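## Task

On the lighting desk, bring the channel 5 fader to level 2 and the channel 4 fader to level 0. Every other fader has to finish at the level it started at. The faders must hold these levels by themselves once the robot lets go; a level kept only by the gripper pressing on it does not count.

## Robot and tools

Robot: one arm, a 7-joint Kinova Gen3, carrying a Robotiq 2F-85 two-finger gripper with touch-sensing fingertips. There is a single gripper, so every motion command is one row for that one arm. The only camera is cam_wrist (672x504), mounted on the wrist.

Frames. The scene frame has its origin on the table surface straight below the arm base, +z up, +x forward, +y to the left as seen looking along +x. Results report end_effector_position (metres) and end_effector_quat_wxyz in this frame. That point sits midway between the finger pads when they are closed; closed fingertips extend about 22 mm past it (about 9 mm when fully open). The gripper's own axes: +z runs out along the fingers, the pads close along y. Closing also pushes the fingertips roughly 13 mm farther out, so leave that much room above a surface. Reported positions can be somewhat off, more so far from the base.

The row. Both motion tools use a row of 9 numbers, each in [-1, 1], in this order: dx, dy, dz, rx, ry, rz, position, force_limit, speed. The first six are an offset (not an absolute pose) expressed in the gripper's own axes, counted from the gripper's measured pose at the start of the action or move. Scale: 1.0 equals 0.6 m for dx, dy, dz and 180 degrees for the rotation; rx, ry, rz form a single rotation vector. The last three drive the fingers: position +1 is fully open (85 mm), about -0.8 is pads touching, -1 closes until blocked. force_limit sets pad force (roughly 20 N at -1, 128 N at 0, 235 N at +1 on a 40 mm object). The row's speed sets finger closing rate (about 20, 85, 150 mm/s at -1, 0, +1).

execute_actions(actions): actions is a list of up to 15 actions; each action is a table of up to 15 rows, one row per 1/30 s control step. A short table repeats its last row until 15 steps are filled. Every row in an action is measured from that action's starting pose, not from the row before. An empty list just returns state and images. Per step, the commanded pose is clipped to within 70 mm and 16 degrees of where the gripper actually is, so large offsets need several actions. The result lists step readings, with HELD on steps that were partly blocked.

move(target, speed, blocking): target is one 9-number row; its offset counts from the pose in this scene's most recent result that showed one. The gripper follows a straight path there; speed is in m/s, 0.002 to 0.5 (default 0.25), with turning capped at twice that in rad/s. Paths last 0.5 to 10 s. The path ignores obstacles, and the hand can overshoot the speed, notably near full reach. Faster moves and targets set deeper past a contact press harder. blocking=false returns after 0.5 s while the arm keeps going; until a result shows the move ended, further moves and execute_actions are refused, so use wait or stop. The move: line reports the ending (done, off_target, moving, held, fault), which limits acted (paced = pose clipped; held = some steps blocked, after which the arm may lurch faster), and the distance to target.

wait(seconds): 0 to 10 s, the arm keeps its last command; returns early if a running move ends. stop(): brakes a running move; it needs room to stop, and the fingers continue. zoom_image(camera, region): camera is cam_wrist, region [x0, y0, x1, y1] in image pixels from the top-left, at most 504x504; use it to read fader positions and labels. read_manual(section) only returns licence texts. finished_scene(scene) ends scene 1 or 2 irreversibly and reports success; replying without a tool call ends everything.

Other result lines. "Hand target" is the pose the controller is heading for. "pose unreachable" means the clearance check altered or blocked the command (the mount under the base counts as arm). object_status: 0 moving, 1 stopped while opening, 2 stopped while closing (a grip), 3 reached the requested position or pads met. position_measured is in counts: 3 open, about 78 = 60 mm, 130 = 40 mm, 180 = 20 mm, 230 = pads together. touch_left (-y finger) and touch_right (+y finger) each give 28 cells as 7 groups of 4, from the fingertip end toward the palm; idle cells read near 0 with noise, about 30 per cell at 10 N and 140 at 50 N. Finger force and speed changes only apply after a new position value (differing by at least 0.01).

Joint ranges (rad): waist and the roll joints ±6.283, shoulder ±2.250, elbow ±2.580, wrist pitch ±2.100. Load limits: 47.5 N m for the first four joints, 29.9 N m for the wrist three; hitting one freezes the arm for 10 s and drops the rest of the call. Holding load heats motors: MOTOR HOT appears at 60 °C, and at 75 °C an OVER-TEMPERATURE FAULT lets the arm sag.

Avoid: knocking anything off the table, slamming into the desk, shoving faders hard, disturbing the other faders, and leaving the gripper resting on a knob at the end. Touch down slowly, slide gently, then lift clear before calling finished_scene.

Each tool is called after "Call:" in YAML: its name, and indented under it one key for each argument.

## Session

Call:
execute_actions:
  actions: []

Scene clock: 0.00 s.
end_effector_position=(+0.3519, +0.3152, +0.3529) position_measured=3 object_status=3 touch_left=n/a touch_right=n/a end_effector_quat_wxyz=(-0.033, +0.979, -0.201, -0.019)
Joint positions: [-0.436  0.431 -0.499  1.743  0.191  0.906  3.364]
Joint velocities: [-0.002 -0.002 -0.     0.002  0.    -0.     0.   ]
Hand target: +0.352, +0.315, +0.353; -0.033, +0.979, -0.201, -0.019

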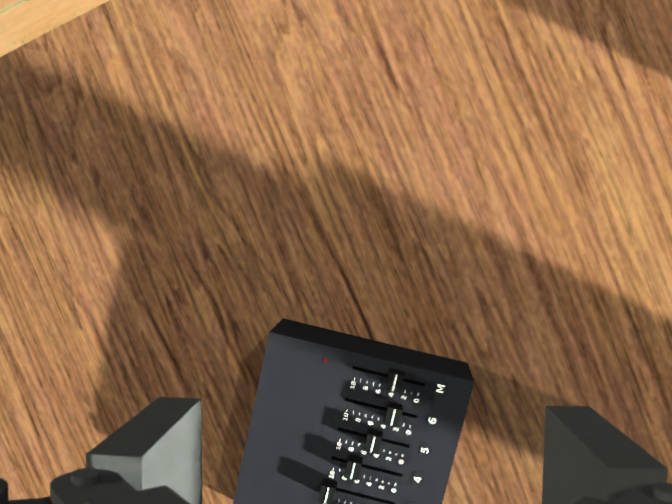

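Call:
move:
  target: [-0.25,0.05,0.22,-0.018,0.016,0.078,1,0,0]

Scene clock: 12.13 s.
end_effector_position=(+0.1986, +0.3555, +0.2276) position_measured=3 object_status=3 touch_left=((-16 15 6 5) (13 -24 -3 14) (1 -13 -9 8) (-4 3 8 -6) (-30 21 12 -14) (6 -7 15 -1) (-3 -15 -1 15)) touch_right=((-10 6 -1 -3) (-1 -1 1 5) (4 -3 3 3) (8 -2 -2 -11) (-5 -3 5 -1) (12 7 3 0) (0 -4 -2 0)) end_effector_quat_wxyz=(+0.002, +0.948, -0.319, -0.005)
Joint positions: [-0.98   0.573 -0.298  2.043  0.396  0.514  2.54 ]
Joint velocities: [-0.005 -0.    -0.001 -0.     0.002  0.001 -0.002]
Hand target: +0.198, +0.356, +0.228; +0.002, +0.948, -0.319, -0.005
Off the commanded pose: 0.001 m, 0 deg.
move: done
camera_calibration (this result's frames):
cam_wrist: T_world_to_cam=[[-0.594561, -0.803756, -0.0217514, 0.412921], [-0.804035, 0.594169, 0.0221395, -0.00186681], [-0.00487072, 0.0306522, -0.999518, 0.372221], [0, 0, 0, 1]] pos_world=[0.245819, 0.321587, 0.381064]

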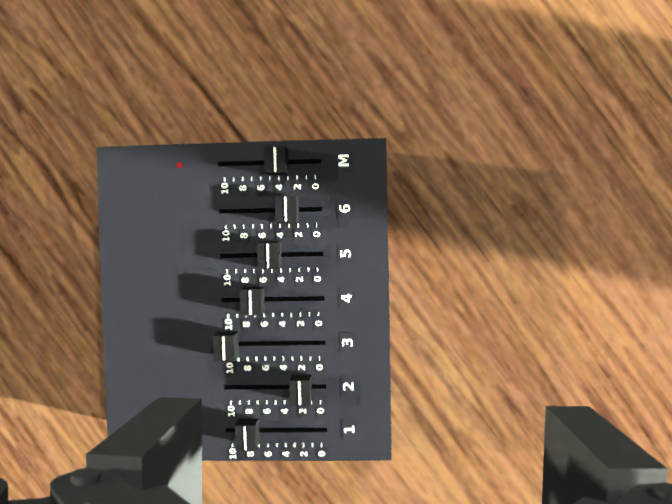

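Call:
move:
  target: [0.041,-0.122,0.18,0,0,0.486,-0.8,-1,0.5]

Scene clock: 34.57 s.
end_effector_position=(+0.2617, +0.3985, +0.1189) position_measured=229 object_status=3 touch_left=((-2 -10 0 -4) (-17 1 -10 -2) (2 17 4 -4) (10 1 7 -4) (-13 -9 9 -4) (-11 1 1 10) (0 1 8 16)) touch_right=((-3 6 6 -6) (0 9 -3 -4) (8 -1 1 6) (7 3 -3 -11) (-12 0 3 2) (1 4 -2 -4) (-5 10 5 -6)) end_effector_quat_wxyz=(-0.005, -0.463, +0.886, +0.002)
Joint positions: [-1.155  0.884  0.082  1.82  -0.108  0.374  1.576]
Joint velocities: [-0.002  0.002 -0.001  0.001  0.002  0.    -0.001]
Hand target: +0.262, +0.398, +0.119; -0.005, -0.463, +0.886, +0.002
Off the commanded pose: 0.001 m, 0 deg.
move: done
camera_calibration (this result's frames):
cam_wrist: T_world_to_cam=[[-0.828792, 0.559143, -0.021495, 0.000819071], [0.559147, 0.829044, 0.00640119, -0.422754], [0.0213995, -0.00671361, -0.999748, 0.27063], [0, 0, 0, 1]] pos_world=[0.231269, 0.35184, 0.273286]

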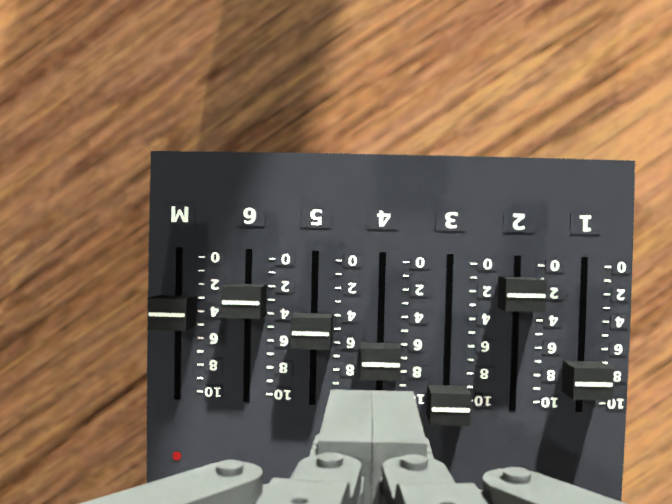

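Call:
move:
  target: [-0.008,0.005,0.028,0,0,0.006,-0.8,-1,0.5]
  speed: 0.08

Scene clock: 44.70 s.
end_effector_position=(+0.2619, +0.4042, +0.1023) position_measured=229 object_status=3 touch_left=((14 7 1 -6) (-25 2 0 6) (12 16 -8 -8) (6 11 -4 -15) (-8 14 11 -30) (15 -10 -8 11) (17 5 -1 17)) touch_right=((-3 9 2 -4) (6 2 -2 -2) (6 0 2 6) (4 -3 2 0) (-7 -13 12 5) (-1 6 -3 1) (-3 -3 1 -2)) end_effector_quat_wxyz=(-0.005, -0.455, +0.891, +0.002)
Joint positions: [-1.16   0.926  0.083  1.795 -0.119  0.357  1.561]
Joint velocities: [-0.003  0.004  0.    -0.001  0.001  0.    -0.002]
Hand target: +0.262, +0.404, +0.102; -0.005, -0.455, +0.891, +0.002
Off the commanded pose: 0.000 m, 0 deg.
move: done
camera_calibration (this result's frames):
cam_wrist: T_world_to_cam=[[-0.818047, 0.574748, -0.021543, -0.0117208], [0.574751, 0.818301, 0.00665381, -0.427258], [0.0214529, -0.00693873, -0.999746, 0.254144], [0, 0, 0, 1]] pos_world=[0.230527, 0.358126, 0.25667]

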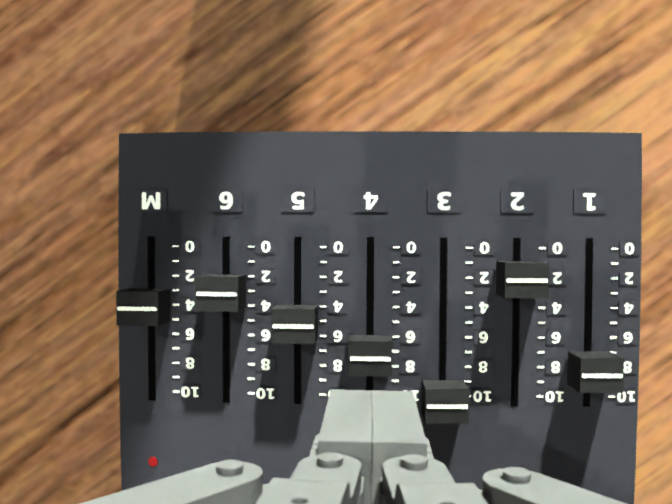

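Call:
move:
  target: [0,0,0.016,0,0,0,-0.8,-1,0.5]
  speed: 0.04

Scene clock: 49.20 s.
end_effector_position=(+0.2618, +0.4043, +0.0928) position_measured=229 object_status=3 touch_left=((0 -2 -5 10) (14 16 14 0) (-12 7 -17 -9) (-6 1 -5 -7) (-10 -12 -11 -12) (-16 2 -12 12) (10 -25 -5 -12)) touch_right=((-9 3 3 8) (7 8 2 -3) (12 -1 -3 1) (8 -3 0 -9) (0 -2 7 -3) (-2 -2 6 0) (2 6 2 -5)) end_effector_quat_wxyz=(-0.005, -0.455, +0.891, +0.002)
Joint positions: [-1.157  0.948  0.079  1.79  -0.121  0.34   1.562]
Joint velocities: [-0.     0.002 -0.    -0.    -0.     0.001 -0.   ]
Hand target: +0.262, +0.404, +0.093; -0.005, -0.455, +0.891, +0.002
Off the commanded pose: 0.000 m, 0 deg.
move: done
camera_calibration (this result's frames):
cam_wrist: T_world_to_cam=[[-0.818052, 0.574743, -0.0214833, -0.0120333], [0.574741, 0.818307, 0.00685596, -0.427211], [0.0215203, -0.00673878, -0.999746, 0.244561], [0, 0, 0, 1]] pos_world=[0.230429, 0.358154, 0.247169]

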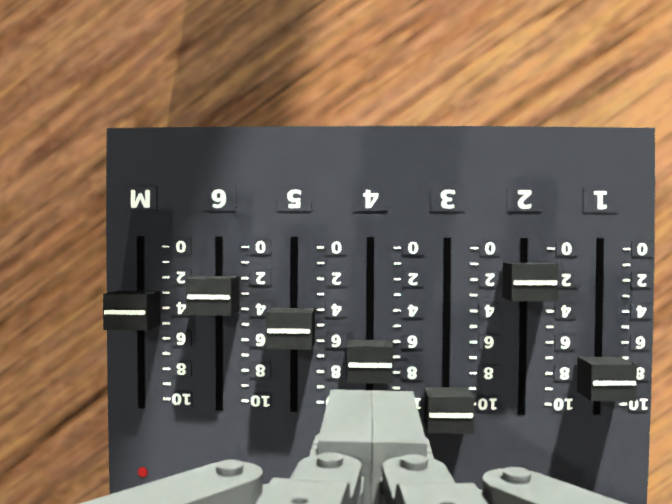

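Call:
move:
  target: [-0.002,0,0.015,0,0,0,-0.8,-1,0.5]
  speed: 0.02

Call:
move:
  target: [0.03,0,0,0,0,0,-0.8,-1,0.5]
  speed: 0.02

Scene clock: 54.30 s.
end_effector_position=(+0.2624, +0.4053, +0.0839) position_measured=229 object_status=3 touch_left=((-17 -1 -5 -14) (17 -12 3 -8) (28 2 -6 2) (0 12 3 -13) (0 2 15 -1) (0 9 35 22) (10 1 3 26)) touch_right=((-3 15 -2 3) (3 5 3 7) (5 6 4 4) (7 -1 -5 -3) (1 -5 4 -2) (8 8 1 0) (-2 -1 10 -6)) end_effector_quat_wxyz=(-0.005, -0.455, +0.891, +0.002)
Joint positions: [-1.155  0.969  0.077  1.78  -0.121  0.328  1.563]
Joint velocities: [ 0.     0.002  0.    -0.001  0.    -0.    -0.   ]
Hand target: +0.262, +0.405, +0.084; -0.005, -0.455, +0.891, +0.002
Off the commanded pose: 0.000 m, 0 deg.
move: done
camera_calibration (this result's frames):
cam_wrist: T_world_to_cam=[[-0.818055, 0.574741, -0.021425, -0.0123151], [0.574735, 0.818309, 0.00707222, -0.428378], [0.0215969, -0.0065282, -0.999745, 0.235558], [0, 0, 0, 1]] pos_world=[0.231042, 0.359162, 0.238264]

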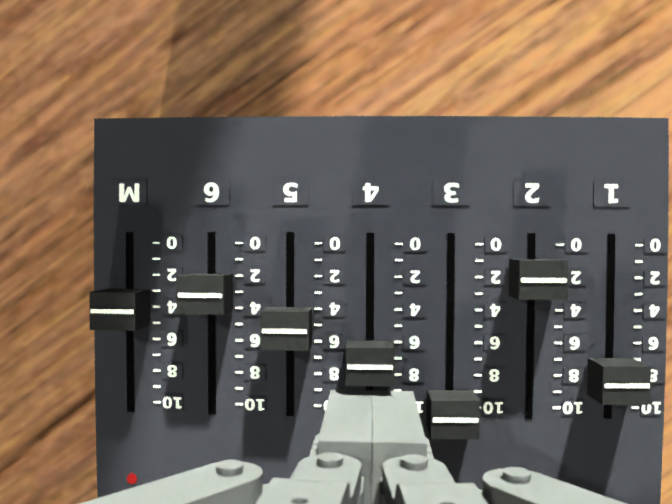

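Scene clock: 55.43 s.
end_effector_position=(+0.2526, +0.3915, +0.0843) position_measured=229 object_status=3 touch_left=((2 -10 -8 -24) (-8 4 9 -2) (10 -6 -14 -1) (3 -11 -11 -5) (-19 -4 -3 -14) (-5 -14 12 7) (7 -8 6 -12)) touch_right=((-8 15 3 3) (7 7 1 4) (6 5 -3 0) (8 4 3 -13) (-10 -2 10 5) (1 1 -5 2) (0 5 0 -5)) end_effector_quat_wxyz=(-0.004, -0.455, +0.891, +0.003)
Joint positions: [-1.157  0.955  0.072  1.843 -0.123  0.277  1.563]
Joint velocities: [-0.001  0.     0.     0.001 -0.    -0.001  0.002]
Hand target: +0.252, +0.391, +0.084; -0.005, -0.455, +0.891, +0.002
Off the commanded pose: 0.001 m, 0 deg.
move: done
camera_calibration (this result's frames):
cam_wrist: T_world_to_cam=[[-0.817955, 0.574882, -0.0214407, -0.0125147], [0.574824, 0.818223, 0.00941257, -0.411666], [0.0229544, -0.00462559, -0.999726, 0.234942], [0, 0, 0, 1]] pos_world=[0.221006, 0.345116, 0.238484]

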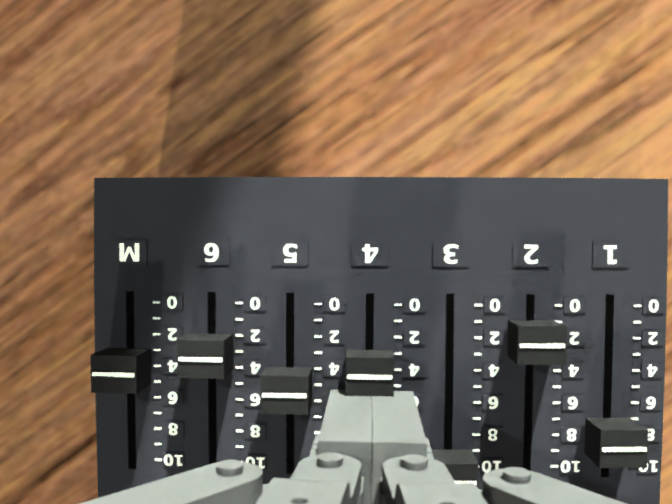

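Call:
move:
  target: [0.029,0,0.001,0,0,0,-0.8,-1,0.5]
  speed: 0.025

Scene clock: 60.67 s.
end_effector_position=(+0.2433, +0.3786, +0.0843) position_measured=229 object_status=3 touch_left=((-11 0 11 5) (-5 -19 1 -4) (3 7 -7 18) (9 -12 3 -24) (-11 3 1 -12) (16 -2 -7 11) (10 2 -9 12)) touch_right=((-7 4 4 1) (1 7 4 5) (15 3 4 4) (8 -5 7 -4) (-1 -1 9 8) (3 0 -3 1) (-6 -5 1 -3)) end_effector_quat_wxyz=(-0.002, -0.455, +0.891, +0.003)
Joint positions: [-1.158  0.945  0.066  1.901 -0.125  0.225  1.563]
Joint velocities: [ 0.001  0.001 -0.     0.001  0.    -0.001  0.   ]
Hand target: +0.242, +0.377, +0.084; -0.004, -0.455, +0.891, +0.003
Off the commanded pose: 0.002 m, 0 deg.
move: done
camera_calibration (this result's frames):
cam_wrist: T_world_to_cam=[[-0.81778, 0.575133, -0.0214172, -0.0127446], [0.574998, 0.818057, 0.0126048, -0.395993], [0.02477, -0.0020069, -0.999691, 0.233694], [0, 0, 0, 1]] pos_world=[0.211484, 0.331744, 0.23834]

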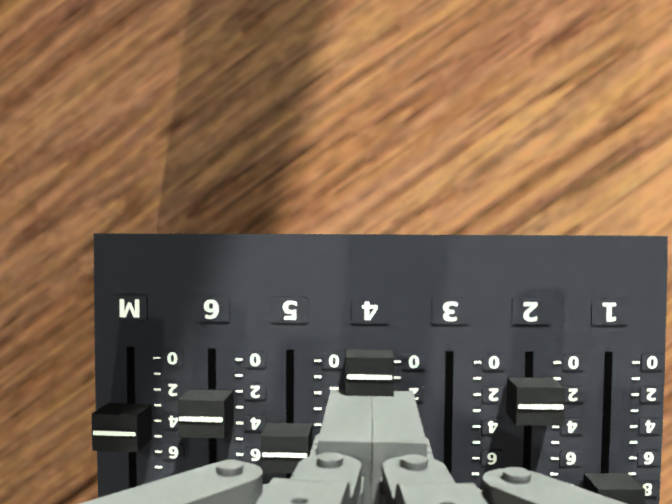

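Call:
move:
  target: [0.005,0,0,0,0,0,-0.8,-1,0.5]
  speed: 0.01

Scene clock: 64.03 s.
end_effector_position=(+0.2424, +0.3772, +0.0846) position_measured=229 object_status=3 touch_left=((-6 -5 11 5) (3 2 17 -11) (15 8 -9 -3) (2 15 -20 -10) (6 -8 -5 5) (16 -15 9 -16) (15 6 -14 -7)) touch_right=((-10 9 0 6) (4 0 -8 0) (5 -6 11 0) (6 -6 -2 -12) (-1 -4 3 -1) (0 1 -4 2) (0 -2 0 -6)) end_effector_quat_wxyz=(-0.001, -0.455, +0.891, +0.004)
Joint positions: [-1.158  0.942  0.065  1.91  -0.126  0.216  1.563]
Joint velocities: [-0.    -0.     0.     0.    -0.001 -0.    -0.   ]
Hand target: +0.242, +0.376, +0.084; -0.002, -0.455, +0.891, +0.003
Off the commanded pose: 0.001 m, 0 deg.
move: done
camera_calibration (this result's frames):
cam_wrist: T_world_to_cam=[[-0.81766, 0.575304, -0.0213746, -0.0128291], [0.575097, 0.81794, 0.0154339, -0.394535], [0.0263624, 0.000327201, -0.999652, 0.232761], [0, 0, 0, 1]] pos_world=[0.21027, 0.330011, 0.238495]

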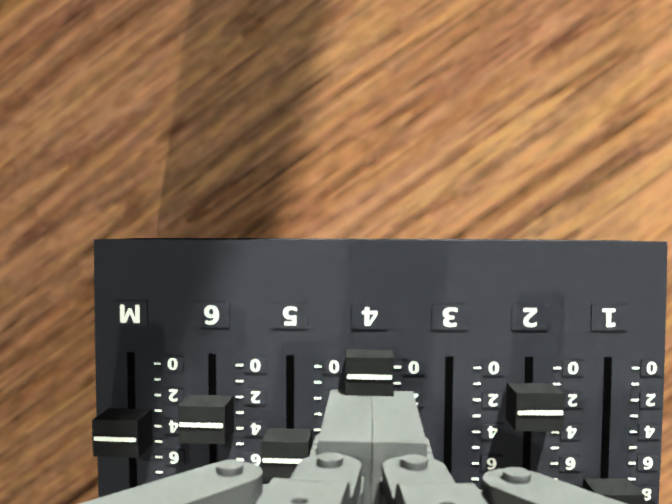

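Call:
move:
  target: [-0.004,0,-0.022,0,0,0,-0.8,-1,0.5]
  speed: 0.05

Call:
move:
  target: [-0.041,-0.0375,0,0,0,0,-0.8,-1,0.5]
  speed: 0.1

Call:
move:
  target: [0,0,0.023,0,0,0,-0.8,-1,0.5]
  speed: 0.04

Call:
move:
  target: [0.028,0,0,0,0,0,-0.8,-1,0.5]
  speed: 0.025

Scene clock: 70.37 s.
end_effector_position=(+0.2438, +0.3790, +0.0977) position_measured=229 object_status=3 touch_left=((3 -17 -13 -8) (-20 -4 16 15) (26 -10 -4 5) (-10 2 3 -4) (9 -6 11 -10) (-3 -13 1 1) (17 12 -5 9)) touch_right=((-7 8 4 9) (6 0 -3 3) (8 -1 7 -1) (0 -6 -2 -8) (-7 3 -5 3) (-4 3 -1 0) (-5 4 0 -5)) end_effector_quat_wxyz=(-0.001, -0.455, +0.891, +0.004)
Joint positions: [-1.162  0.912  0.071  1.91  -0.124  0.247  1.562]
Joint velocities: [ 0.001 -0.002  0.    -0.001 -0.     0.     0.   ]
Hand target: +0.244, +0.379, +0.098; -0.001, -0.455, +0.891, +0.004
Off the commanded pose: 0.000 m, 0 deg.
move: done
camera_calibration (this result's frames):
cam_wrist: T_world_to_cam=[[-0.817646, 0.57532, -0.0214696, -0.0123689], [0.575121, 0.817928, 0.0151486, -0.396994], [0.0262759, 0.0000385914, -0.999655, 0.245895], [0, 0, 0, 1]] pos_world=[0.211745, 0.331819, 0.251558]

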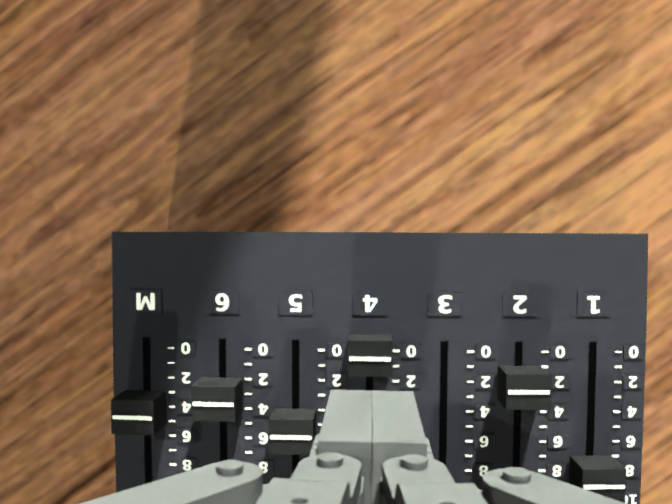

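Scene clock: 71.10 s.
end_effector_position=(+0.2763, +0.3860, +0.0976) position_measured=229 object_status=3 touch_left=((10 14 -18 -13) (-6 -13 13 -17) (5 3 10 -5) (11 -8 10 -24) (-4 -23 14 -7) (-6 8 7 11) (22 -2 -3 16)) touch_right=((-8 8 7 1) (5 0 -3 4) (10 -1 9 -6) (12 -4 0 0) (-1 -4 9 -10) (-2 1 1 3) (6 -5 0 -5)) end_effector_quat_wxyz=(-0.001, -0.455, +0.891, +0.004)
Joint positions: [-1.103  0.927  0.068  1.827 -0.106  0.313  1.598]
Joint velocities: [ 0.005  0.003  0.     0.    -0.     0.001  0.002]
Hand target: +0.276, +0.386, +0.097; -0.001, -0.455, +0.891, +0.004
Off the commanded pose: 0.000 m, 0 deg.
move: done
camera_calibration (this result's frames):
cam_wrist: T_world_to_cam=[[-0.817893, 0.57497, -0.021472, 0.0103508], [0.574763, 0.818175, 0.015427, -0.42145], [0.0264379, 0.000276288, -0.99965, 0.244832], [0, 0, 0, 1]] pos_world=[0.244227, 0.338801, 0.251471]

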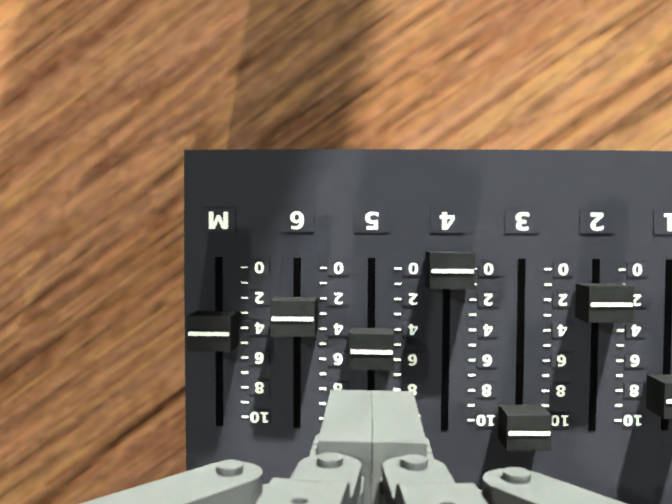

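Scene clock: 71.80 s.
end_effector_position=(+0.2763, +0.3862, +0.0840) position_measured=229 object_status=3 touch_left=((2 -11 2 -6) (19 -7 17 26) (-5 3 -8 11) (2 -20 -14 -4) (16 -10 20 3) (7 23 -9 1) (23 0 -18 25)) touch_right=((-7 10 -1 4) (1 0 -2 3) (3 -2 -1 1) (6 -4 2 -5) (-6 -8 7 3) (2 8 0 3) (-5 6 -4 -12)) end_effector_quat_wxyz=(-0.001, -0.455, +0.891, +0.004)
Joint positions: [-1.1    0.959  0.064  1.819 -0.107  0.289  1.599]
Joint velocities: [-0.001  0.004  0.001  0.001 -0.    -0.001  0.   ]
Hand target: +0.276, +0.386, +0.084; -0.001, -0.455, +0.891, +0.004
Off the commanded pose: 0.000 m, 0 deg.
move: done
camera_calibration (this result's frames):
cam_wrist: T_world_to_cam=[[-0.817897, 0.574966, -0.021398, 0.00990674], [0.574751, 0.818177, 0.0157495, -0.421397], [0.0265628, 0.000582943, -0.999647, 0.231057], [0, 0, 0, 1]] pos_world=[0.244164, 0.338947, 0.237824]

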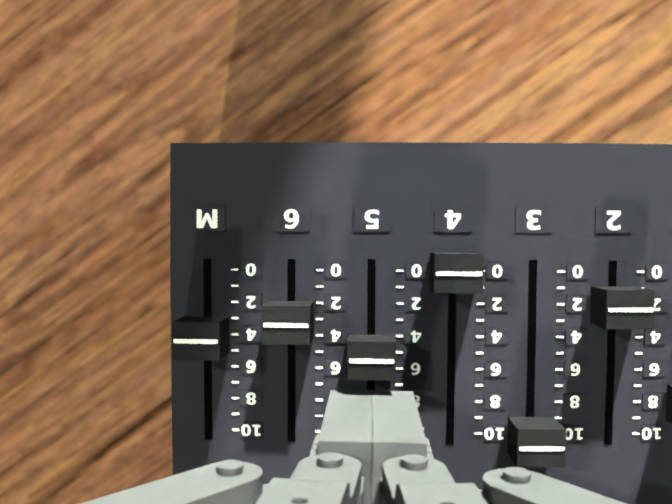

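Scene clock: 72.70 s.
end_effector_position=(+0.2672, +0.3734, +0.0842) position_measured=229 object_status=3 touch_left=((-5 3 -13 10) (-4 8 16 -11) (24 18 -5 11) (-1 -16 -14 -28) (12 -2 -2 3) (-3 -14 -5 8) (-15 12 -3 16)) touch_right=((-6 8 4 2) (7 2 -4 3) (3 -4 4 1) (3 -3 -1 -1) (-3 -1 4 -4) (5 -7 5 1) (-10 -4 -4 -3)) end_effector_quat_wxyz=(+0.000, -0.455, +0.891, +0.005)
Joint positions: [-1.1    0.947  0.059  1.876 -0.109  0.24   1.6  ]
Joint velocities: [-0.001  0.    -0.     0.003  0.    -0.001  0.001]
Hand target: +0.266, +0.373, +0.084; -0.001, -0.455, +0.891, +0.004
Off the commanded pose: 0.001 m, 0 deg.
move: done
camera_calibration (this result's frames):
cam_wrist: T_world_to_cam=[[-0.817829, 0.575061, -0.0214624, 0.00974396], [0.57478, 0.818107, 0.0181549, -0.405921], [0.0279987, 0.00251143, -0.999605, 0.230411], [0, 0, 0, 1]] pos_world=[0.234833, 0.325904, 0.237899]

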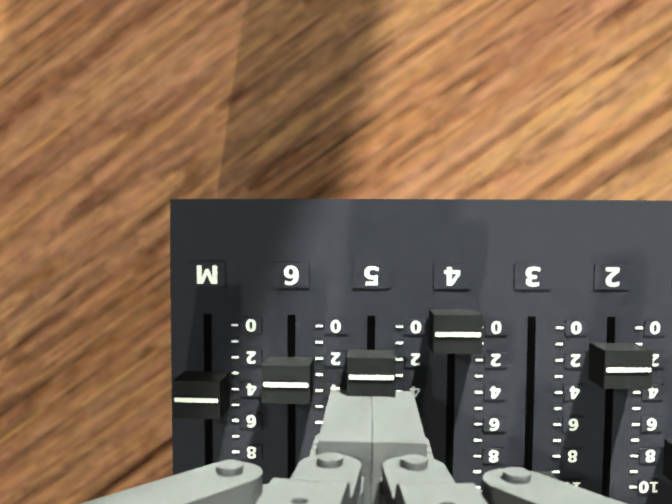

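Call:
move:
  target: [0.006,0,0,0,0,0,-0.8,-1,0.5]
  speed: 0.01

Call:
move:
  target: [-0.025,0,-0.02,0,0,0,-0.8,-1,0.5]
  speed: 0.06

Scene clock: 77.70 s.
end_effector_position=(+0.2658, +0.3715, +0.0844) position_measured=229 object_status=3 touch_left=((-10 14 7 -9) (-8 -18 -6 5) (12 -3 -18 -11) (2 -12 -3 0) (-11 -4 -10 -14) (2 14 2 18) (-3 -15 11 22)) touch_right=((-15 4 -2 -1) (6 4 -1 -4) (10 1 -3 -2) (3 -8 -6 4) (1 -4 6 -2) (-2 3 -2 0) (-8 -6 0 -6)) end_effector_quat_wxyz=(+0.001, -0.455, +0.891, +0.005)
Joint positions: [-1.1    0.945  0.058  1.887 -0.109  0.229  1.6  ]
Joint velocities: [ 0.001 -0.002  0.     0.001  0.     0.    -0.001]
Hand target: +0.265, +0.371, +0.084; +0.000, -0.455, +0.891, +0.005
Off the commanded pose: 0.001 m, 0 deg.
move: done
camera_calibration (this result's frames):
cam_wrist: T_world_to_cam=[[-0.817764, 0.575152, -0.0214981, 0.00969823], [0.574798, 0.818034, 0.0207127, -0.403715], [0.0294992, 0.00458108, -0.999554, 0.229505], [0, 0, 0, 1]] pos_world=[0.233215, 0.323623, 0.237973]

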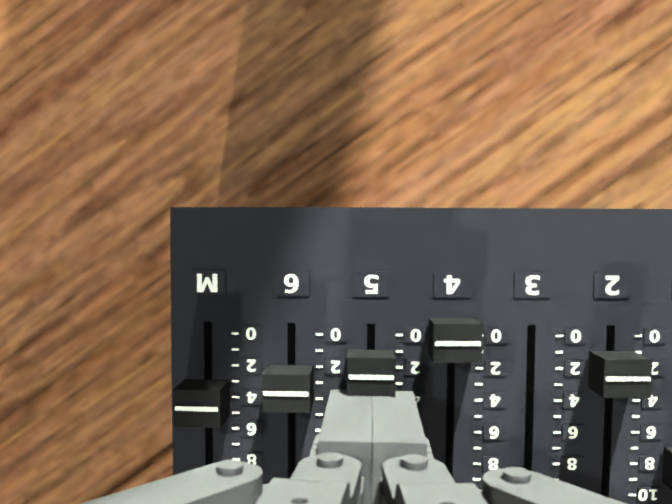

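Scene clock: 78.43 s.
end_effector_position=(+0.2746, +0.3835, +0.0964) position_measured=229 object_status=3 touch_left=((0 34 -5 -11) (-11 -27 8 -8) (-10 -11 -10 16) (10 -2 8 3) (-4 -20 -1 1) (-5 -5 8 30) (24 3 -10 -2)) touch_right=((-7 5 -5 1) (1 5 -4 3) (9 2 4 -4) (4 5 2 -1) (0 -4 3 3) (1 5 2 -3) (-2 3 -1 5)) end_effector_quat_wxyz=(+0.001, -0.455, +0.891, +0.005)
Joint positions: [-1.103  0.926  0.066  1.843 -0.107  0.292  1.599]
Joint velocities: [ 0.    -0.002 -0.    -0.001  0.001  0.001 -0.001]
Hand target: +0.275, +0.384, +0.096; +0.001, -0.455, +0.891, +0.005
Off the commanded pose: 0.000 m, 0 deg.
move: done
camera_calibration (this result's frames):
cam_wrist: T_world_to_cam=[[-0.817742, 0.575182, -0.0215608, 0.01024], [0.574829, 0.818013, 0.020639, -0.418854], [0.0295082, 0.00448359, -0.999554, 0.241236], [0, 0, 0, 1]] pos_world=[0.242024, 0.335657, 0.249994]

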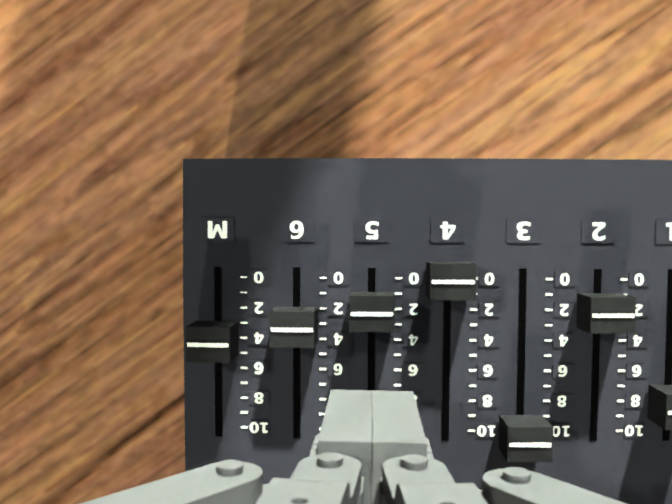

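Call:
finished_scene:
  scene: 1

The scene is finished: the task was done.


## Next scene

On the lighting desk, bring the channel 2 fader to level 9 and the channel 4 fader to level 7. Every other fader has to finish at the level it started at. The faders must hold these levels by themselves once the robot lets go; a level kept only by the gripper pressing on it does not count.

Call:
execute_actions:
  actions: []

Scene clock: 0.00 s.
end_effector_position=(+0.1304, +0.4575, +0.3620) position_measured=3 object_status=3 touch_left=n/a touch_right=n/a end_effector_quat_wxyz=(-0.065, -0.136, +0.988, -0.013)
Joint positions: [-1.524  0.484  0.226  1.609 -0.185  1.08   0.661]
Joint velocities: [ 0.    -0.001 -0.    -0.001  0.001 -0.001  0.   ]
Hand target: +0.130, +0.458, +0.362; -0.065, -0.136, +0.988, -0.013
camera_calibration (this result's frames):
cam_wrist: T_world_to_cam=[[-0.287407, 0.957156, -0.0353565, -0.383445], [0.952265, 0.281583, -0.117905, -0.155656], [-0.102897, -0.0675554, -0.992395, 0.558298], [0, 0, 0, 1]] pos_world=[0.0954679, 0.448563, 0.522143]

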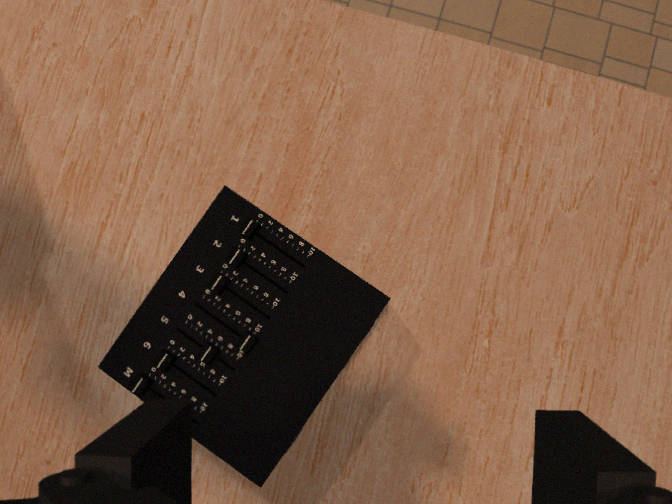

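Call:
move:
  target: [-0.04,-0.091,0.402,0.018,-0.039,-0.31,-0.8,-1,0.5]

Scene clock: 21.47 s.
end_effector_position=(+0.1377, +0.4010, +0.1210) position_measured=229 object_status=3 touch_left=((4 -17 7 -7) (2 -1 -2 10) (16 -2 -15 -6) (-9 3 -15 -13) (-8 -22 12 8) (14 1 2 16) (-1 2 4 7)) touch_right=((-8 8 -3 -7) (4 8 4 -1) (1 -1 1 -2) (5 -4 8 -4) (-3 -7 7 9) (2 11 3 -9) (-4 0 -2 3)) end_effector_quat_wxyz=(-0.001, -0.585, +0.811, +0.001)
Joint positions: [-1.397  0.848  0.032  1.999  0.103  0.234  1.393]
Joint velocities: [ 0.001  0.006 -0.     0.002 -0.     0.     0.   ]
Hand target: +0.138, +0.401, +0.121; -0.001, -0.585, +0.811, +0.001
Off the commanded pose: 0.001 m, 0 deg.
move: done
camera_calibration (this result's frames):
cam_wrist: T_world_to_cam=[[-0.952746, 0.30262, -0.0263988, 0.0171809], [0.302381, 0.953102, 0.0127089, -0.370708], [0.0290067, 0.00412588, -0.999571, 0.269964], [0, 0, 0, 1]] pos_world=[0.120633, 0.34701, 0.275013]

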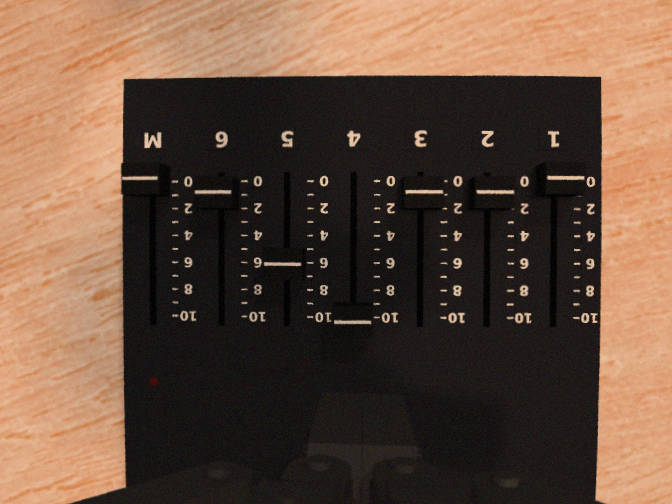

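Call:
move:
  target: [0.008,-0.004,0.062,0,0,0,-0.8,-1,0.5]
  speed: 0.06

Call:
move:
  target: [0.028,0,0,0,0,0,-0.8,-1,0.5]
  speed: 0.025

Scene clock: 26.50 s.
end_effector_position=(+0.1384, +0.3959, +0.0841) position_measured=229 object_status=3 touch_left=((5 -13 6 -12) (-8 -12 11 -4) (-7 5 12 -7) (8 0 -5 -11) (-19 -22 16 4) (6 0 1 17) (4 -4 11 -14)) touch_right=((-5 9 2 0) (3 5 -7 3) (9 2 -4 3) (8 -4 4 -10) (-6 -3 5 2) (-2 3 -4 -7) (-4 -8 -6 -9)) end_effector_quat_wxyz=(-0.001, -0.585, +0.811, +0.001)
Joint positions: [-1.392  0.94   0.04   1.995  0.107  0.145  1.392]
Joint velocities: [-0.     0.006  0.     0.    -0.001 -0.     0.   ]
Hand target: +0.138, +0.396, +0.084; -0.001, -0.585, +0.811, +0.001
Off the commanded pose: 0.000 m, 0 deg.
move: done
camera_calibration (this result's frames):
cam_wrist: T_world_to_cam=[[-0.952707, 0.30276, -0.0261925, 0.0183388], [0.302506, 0.953055, 0.0132685, -0.365606], [0.02898, 0.00471757, -0.999569, 0.23285], [0, 0, 0, 1]] pos_world=[0.121322, 0.341792, 0.238081]

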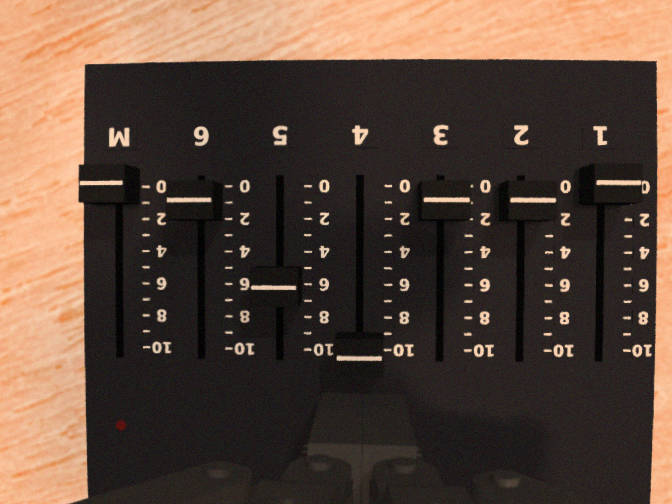

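Scene clock: 27.40 s.
end_effector_position=(+0.1334, +0.3805, +0.0842) position_measured=229 object_status=3 touch_left=((-15 -13 -10 4) (14 9 4 11) (31 -5 -17 4) (5 2 -5 -19) (-8 -15 4 5) (-7 3 -22 6) (24 6 7 4)) touch_right=((-14 13 -8 3) (8 2 -9 5) (10 1 4 0) (5 -8 3 2) (-4 -2 8 2) (-6 5 0 0) (-10 8 1 -2)) end_effector_quat_wxyz=(-0.001, -0.585, +0.811, +0.002)
Joint positions: [-1.401  0.935  0.047  2.05   0.106  0.093  1.388]
Joint velocities: [ 0.    -0.001  0.     0.     0.     0.    -0.001]
Hand target: +0.133, +0.380, +0.084; -0.001, -0.585, +0.811, +0.001
Off the commanded pose: 0.001 m, 0 deg.
move: done
camera_calibration (this result's frames):
cam_wrist: T_world_to_cam=[[-0.952616, 0.303046, -0.0261935, 0.018155], [0.302754, 0.952957, 0.0145862, -0.349561], [0.0293816, 0.00596489, -0.99955, 0.232666], [0, 0, 0, 1]] pos_world=[0.11629, 0.326227, 0.238136]

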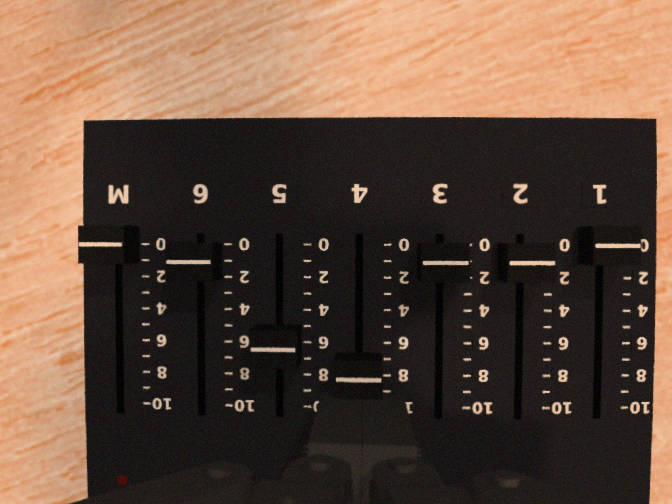

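Call:
move:
  target: [0.0068,0,0,0,0,0,-0.8,-1,0.5]
  speed: 0.01

Scene clock: 32.90 s.
end_effector_position=(+0.1324, +0.3774, +0.0843) position_measured=229 object_status=3 touch_left=((-9 -5 31 15) (1 -12 -15 10) (-13 -1 -1 4) (-6 -16 8 -15) (4 -6 5 -14) (9 16 1 6) (-2 10 5 -7)) touch_right=((-15 3 10 4) (-1 -7 4 0) (13 -3 -3 -4) (7 0 1 -3) (1 -3 10 3) (-7 10 -6 10) (-2 3 2 -3)) end_effector_quat_wxyz=(+0.000, -0.585, +0.811, +0.002)
Joint positions: [-1.403  0.934  0.049  2.063  0.106  0.08   1.387]
Joint velocities: [ 0.    -0.001  0.     0.    -0.    -0.001  0.001]
Hand target: +0.132, +0.377, +0.084; -0.001, -0.585, +0.811, +0.002
Off the commanded pose: 0.001 m, 0 deg.
move: done
camera_calibration (this result's frames):
cam_wrist: T_world_to_cam=[[-0.952553, 0.303248, -0.0261629, 0.0180926], [0.302909, 0.952883, 0.0161552, -0.346362], [0.0298292, 0.00746372, -0.999527, 0.232205], [0, 0, 0, 1]] pos_world=[0.115224, 0.322823, 0.238164]

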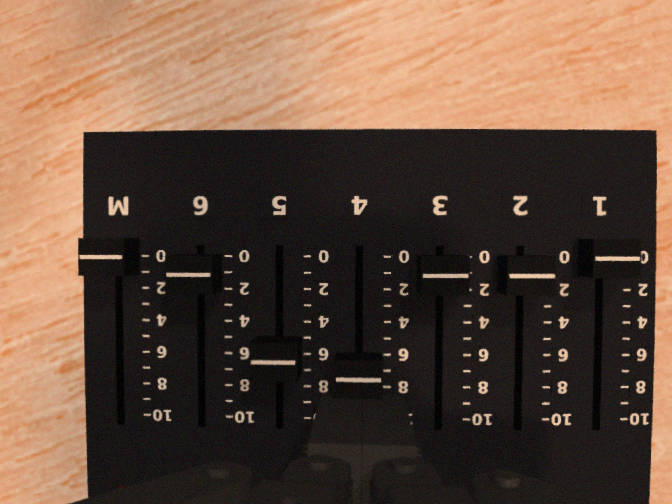

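Call:
move:
  target: [-0.004,0,-0.03,0,0,0,-0.8,-1,0.5]
  speed: 0.06

Call:
move:
  target: [0.128,0.075,0,0,0,-0.996,-0.8,-1,0.5]
  speed: 0.5

Scene clock: 37.63 s.
end_effector_position=(+0.1332, +0.3794, +0.1021) position_measured=229 object_status=3 touch_left=((-7 -2 19 3) (13 -13 16 -9) (10 -5 -2 -6) (0 -3 11 -6) (11 -25 -18 -1) (-12 -1 3 -6) (16 -6 7 17)) touch_right=((-6 8 7 -6) (-4 6 5 3) (7 0 -6 11) (-4 -2 5 -9) (-5 -10 0 3) (0 10 -8 8) (-9 -7 -1 2)) end_effector_quat_wxyz=(-0.000, -0.585, +0.811, +0.002)
Joint positions: [-1.401  0.887  0.045  2.067  0.106  0.124  1.389]
Joint velocities: [ 0.002 -0.003  0.    -0.001  0.001 -0.    -0.001]
Hand target: +0.133, +0.380, +0.102; +0.000, -0.585, +0.811, +0.002
Off the commanded pose: 0.000 m, 0 deg.
move: done
camera_calibration (this result's frames):
cam_wrist: T_world_to_cam=[[-0.952588, 0.303125, -0.0262845, 0.0187032], [0.3028, 0.952925, 0.0156642, -0.348784], [0.0297954, 0.00696254, -0.999532, 0.25013], [0, 0, 0, 1]] pos_world=[0.115975, 0.324954, 0.255968]

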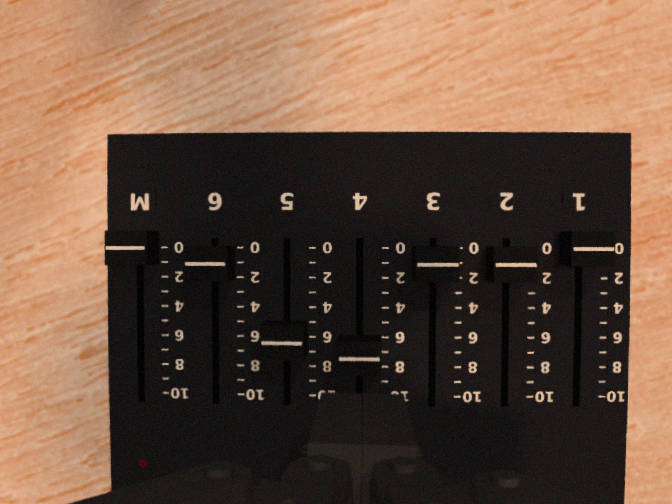

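Scene clock: 41.47 s.
end_effector_position=(+0.0660, +0.3200, +0.1023) position_measured=229 object_status=3 touch_left=((-11 -4 7 23) (7 -4 14 6) (-1 11 -2 0) (2 -9 2 -7) (-12 -11 -12 -28) (-4 3 -6 -10) (-4 3 13 10)) touch_right=((-1 4 4 1) (-4 0 3 1) (10 -1 -1 0) (9 -3 1 1) (-4 -6 3 3) (8 2 7 -4) (-7 0 1 0)) end_effector_quat_wxyz=(-0.002, +0.816, +0.579, -0.002)
Joint positions: [-1.849  0.964  0.44   2.311  1.147 -0.33   3.264]
Joint velocities: [-0.014  0.006  0.     0.006 -0.018 -0.005  0.017]
Hand target: +0.065, +0.320, +0.102; -0.002, +0.815, +0.579, -0.002
Off the commanded pose: 0.001 m, 0 deg.
move: done
camera_calibration (this result's frames):
cam_wrist: T_world_to_cam=[[0.947643, -0.317371, -0.0353422, 0.0468393], [-0.317064, -0.948299, 0.014133, 0.377651], [-0.0380003, -0.00218726, -0.999275, 0.260163], [0, 0, 0, 1]] pos_world=[0.085239, 0.373561, 0.256292]

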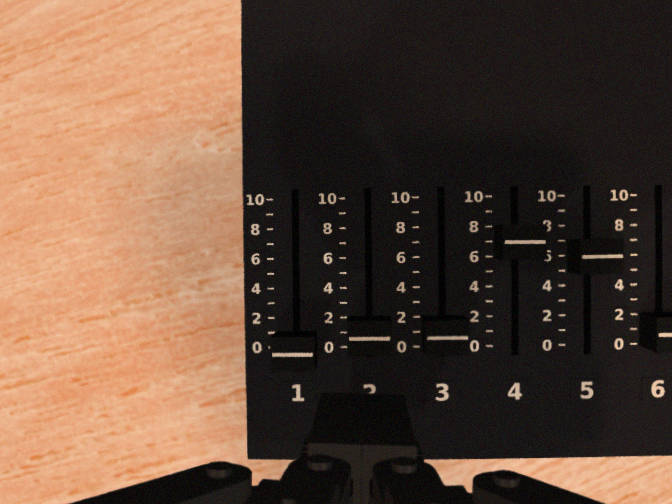

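Call:
move:
  target: [0.003,0.005,0.0305,0,0,-0.004,-0.8,-1,0.5]
  speed: 0.05

Call:
move:
  target: [0.066,0,0,0,0,0,-0.8,-1,0.5]
  speed: 0.03

Scene clock: 45.50 s.
end_effector_position=(+0.0694, +0.3211, +0.0842) position_measured=229 object_status=3 touch_left=((-1 -25 -3 8) (-1 -19 -1 1) (22 17 7 6) (-6 13 8 20) (13 -7 -5 -9) (2 -3 12 -5) (-10 -12 21 8)) touch_right=((-8 6 7 -1) (3 3 -6 0) (2 -9 6 -1) (10 -1 2 -6) (2 -8 5 4) (0 2 1 3) (3 3 6 -1)) end_effector_quat_wxyz=(-0.003, +0.812, +0.584, -0.002)
Joint positions: [-1.859  1.034  0.47   2.293  1.086 -0.388  3.329]
Joint velocities: [-0.002  0.006 -0.001  0.001 -0.002 -0.     0.002]
Hand target: +0.069, +0.321, +0.084; -0.002, +0.812, +0.584, -0.002
Off the commanded pose: 0.000 m, 0 deg.
move: done
camera_calibration (this result's frames):
cam_wrist: T_world_to_cam=[[0.95144, -0.305759, -0.0356933, 0.0393476], [-0.305471, -0.952107, 0.0133737, 0.380461], [-0.038073, -0.00182097, -0.999273, 0.242102], [0, 0, 0, 1]] pos_world=[0.0880005, 0.374711, 0.238242]

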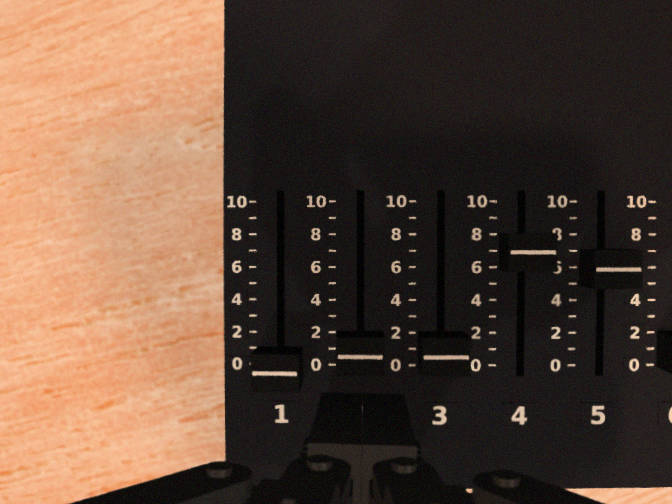

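Scene clock: 47.03 s.
end_effector_position=(+0.0812, +0.3579, +0.0841) position_measured=229 object_status=3 touch_left=((14 16 14 3) (-1 -3 16 11) (25 -6 6 -14) (0 -25 -17 -16) (10 0 1 -12) (-11 10 5 3) (20 0 3 -7)) touch_right=((-8 6 1 3) (-3 1 8 7) (5 3 -1 -7) (6 -9 0 -3) (-2 -10 6 4) (7 2 -4 -6) (-3 2 -6 -8)) end_effector_quat_wxyz=(-0.002, +0.812, +0.584, -0.002)
Joint positions: [-1.724  0.977  0.321  2.168  1.415 -0.212  3.044]
Joint velocities: [ 0.013 -0.004 -0.013 -0.01   0.075  0.01  -0.071]
Hand target: +0.082, +0.358, +0.084; -0.002, +0.812, +0.584, -0.002
Off the commanded pose: 0.001 m, 0 deg.
move: done
camera_calibration (this result's frames):
cam_wrist: T_world_to_cam=[[0.951894, -0.304317, -0.0359041, 0.0388035], [-0.303985, -0.952566, 0.0144985, 0.419123], [-0.0386131, -0.00288675, -0.99925, 0.242946], [0, 0, 0, 1]] pos_world=[0.0998511, 0.411752, 0.23808]

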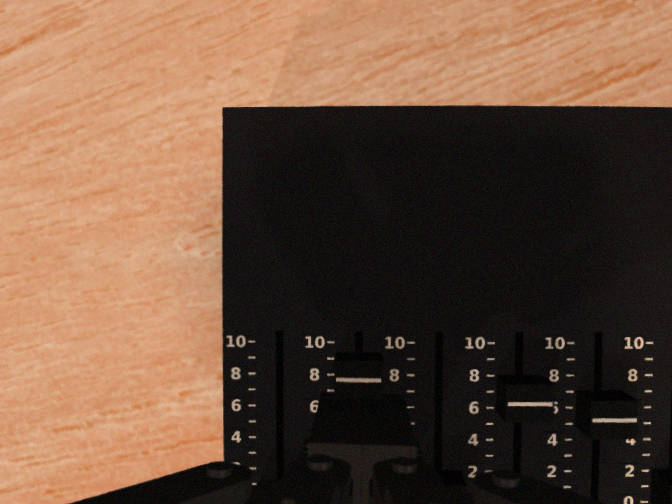

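Call:
move:
  target: [0.0055,0,0,0,0,0,-0.8,-1,0.5]
  speed: 0.01

Call:
move:
  target: [-0.03,0,-0.03,0,0,0,-0.8,-1,0.5]
  speed: 0.06

Scene clock: 52.07 s.
end_effector_position=(+0.0820, +0.3605, +0.0841) position_measured=229 object_status=3 touch_left=((-6 -6 -11 8) (8 -9 6 14) (-7 8 10 12) (15 -5 7 -10) (-15 -20 2 13) (-12 -8 1 27) (35 -14 6 6)) touch_right=((-7 10 -1 5) (7 10 -3 8) (-1 2 0 3) (2 3 -4 -9) (-7 -2 3 5) (0 7 5 -3) (-3 1 -1 0)) end_effector_quat_wxyz=(-0.002, +0.812, +0.584, -0.003)
Joint positions: [-1.717  0.975  0.315  2.159  1.464 -0.206  2.997]
Joint velocities: [ 0.001  0.002  0.    -0.002  0.011 -0.    -0.01 ]
Hand target: +0.082, +0.361, +0.084; -0.002, +0.812, +0.584, -0.002
Off the commanded pose: 0.001 m, 0 deg.
move: done
camera_calibration (this result's frames):
cam_wrist: T_world_to_cam=[[0.95197, -0.304072, -0.0359592, 0.0387394], [-0.303699, -0.952641, 0.0155338, 0.421723], [-0.0389796, -0.00386693, -0.999233, 0.243295], [0, 0, 0, 1]] pos_world=[0.100682, 0.414471, 0.23795]

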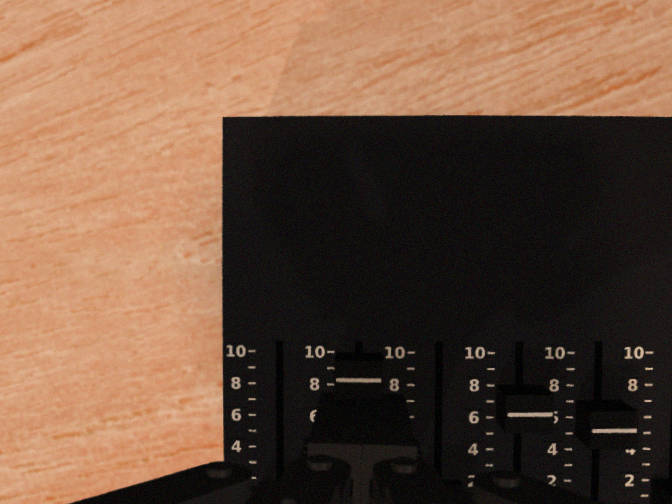

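Scene clock: 52.80 s.
end_effector_position=(+0.0766, +0.3433, +0.1019) position_measured=229 object_status=3 touch_left=((-3 -5 -1 2) (4 -6 -4 8) (12 -2 -4 4) (1 -9 3 -10) (-8 -15 -11 4) (-12 -8 -2 5) (26 4 12 -12)) touch_right=((-9 4 7 -5) (4 3 3 4) (11 4 5 -1) (-1 -3 4 -6) (-5 -8 2 -1) (1 8 -6 -1) (-2 4 4 -2)) end_effector_quat_wxyz=(-0.002, +0.812, +0.584, -0.003)
Joint positions: [-1.744  0.928  0.332  2.228  1.383 -0.214  3.077]
Joint velocities: [-0.004 -0.003  0.003  0.003 -0.012 -0.004  0.011]
Hand target: +0.076, +0.343, +0.102; -0.002, +0.812, +0.584, -0.003
Off the commanded pose: 0.000 m, 0 deg.
move: done
camera_calibration (this result's frames):
cam_wrist: T_world_to_cam=[[0.951879, -0.304384, -0.0357211, 0.0394096], [-0.304003, -0.95254, 0.0157759, 0.403362], [-0.0388277, -0.00415744, -0.999237, 0.260938], [0, 0, 0, 1]] pos_world=[0.0952418, 0.397299, 0.255784]

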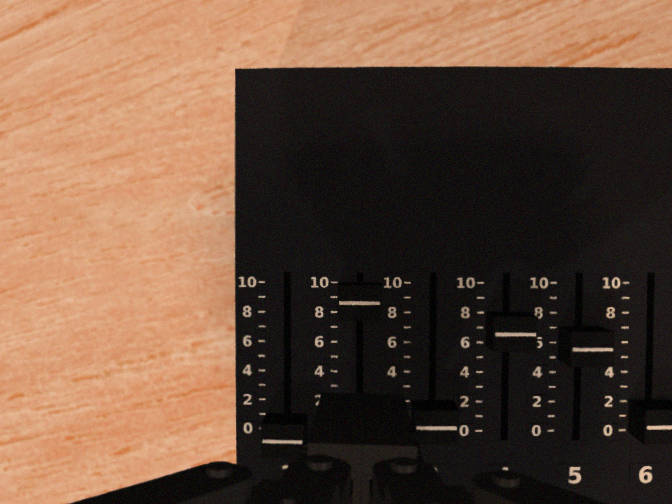

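Call:
finished_scene:
  scene: 2

The scene is finished: the task was done.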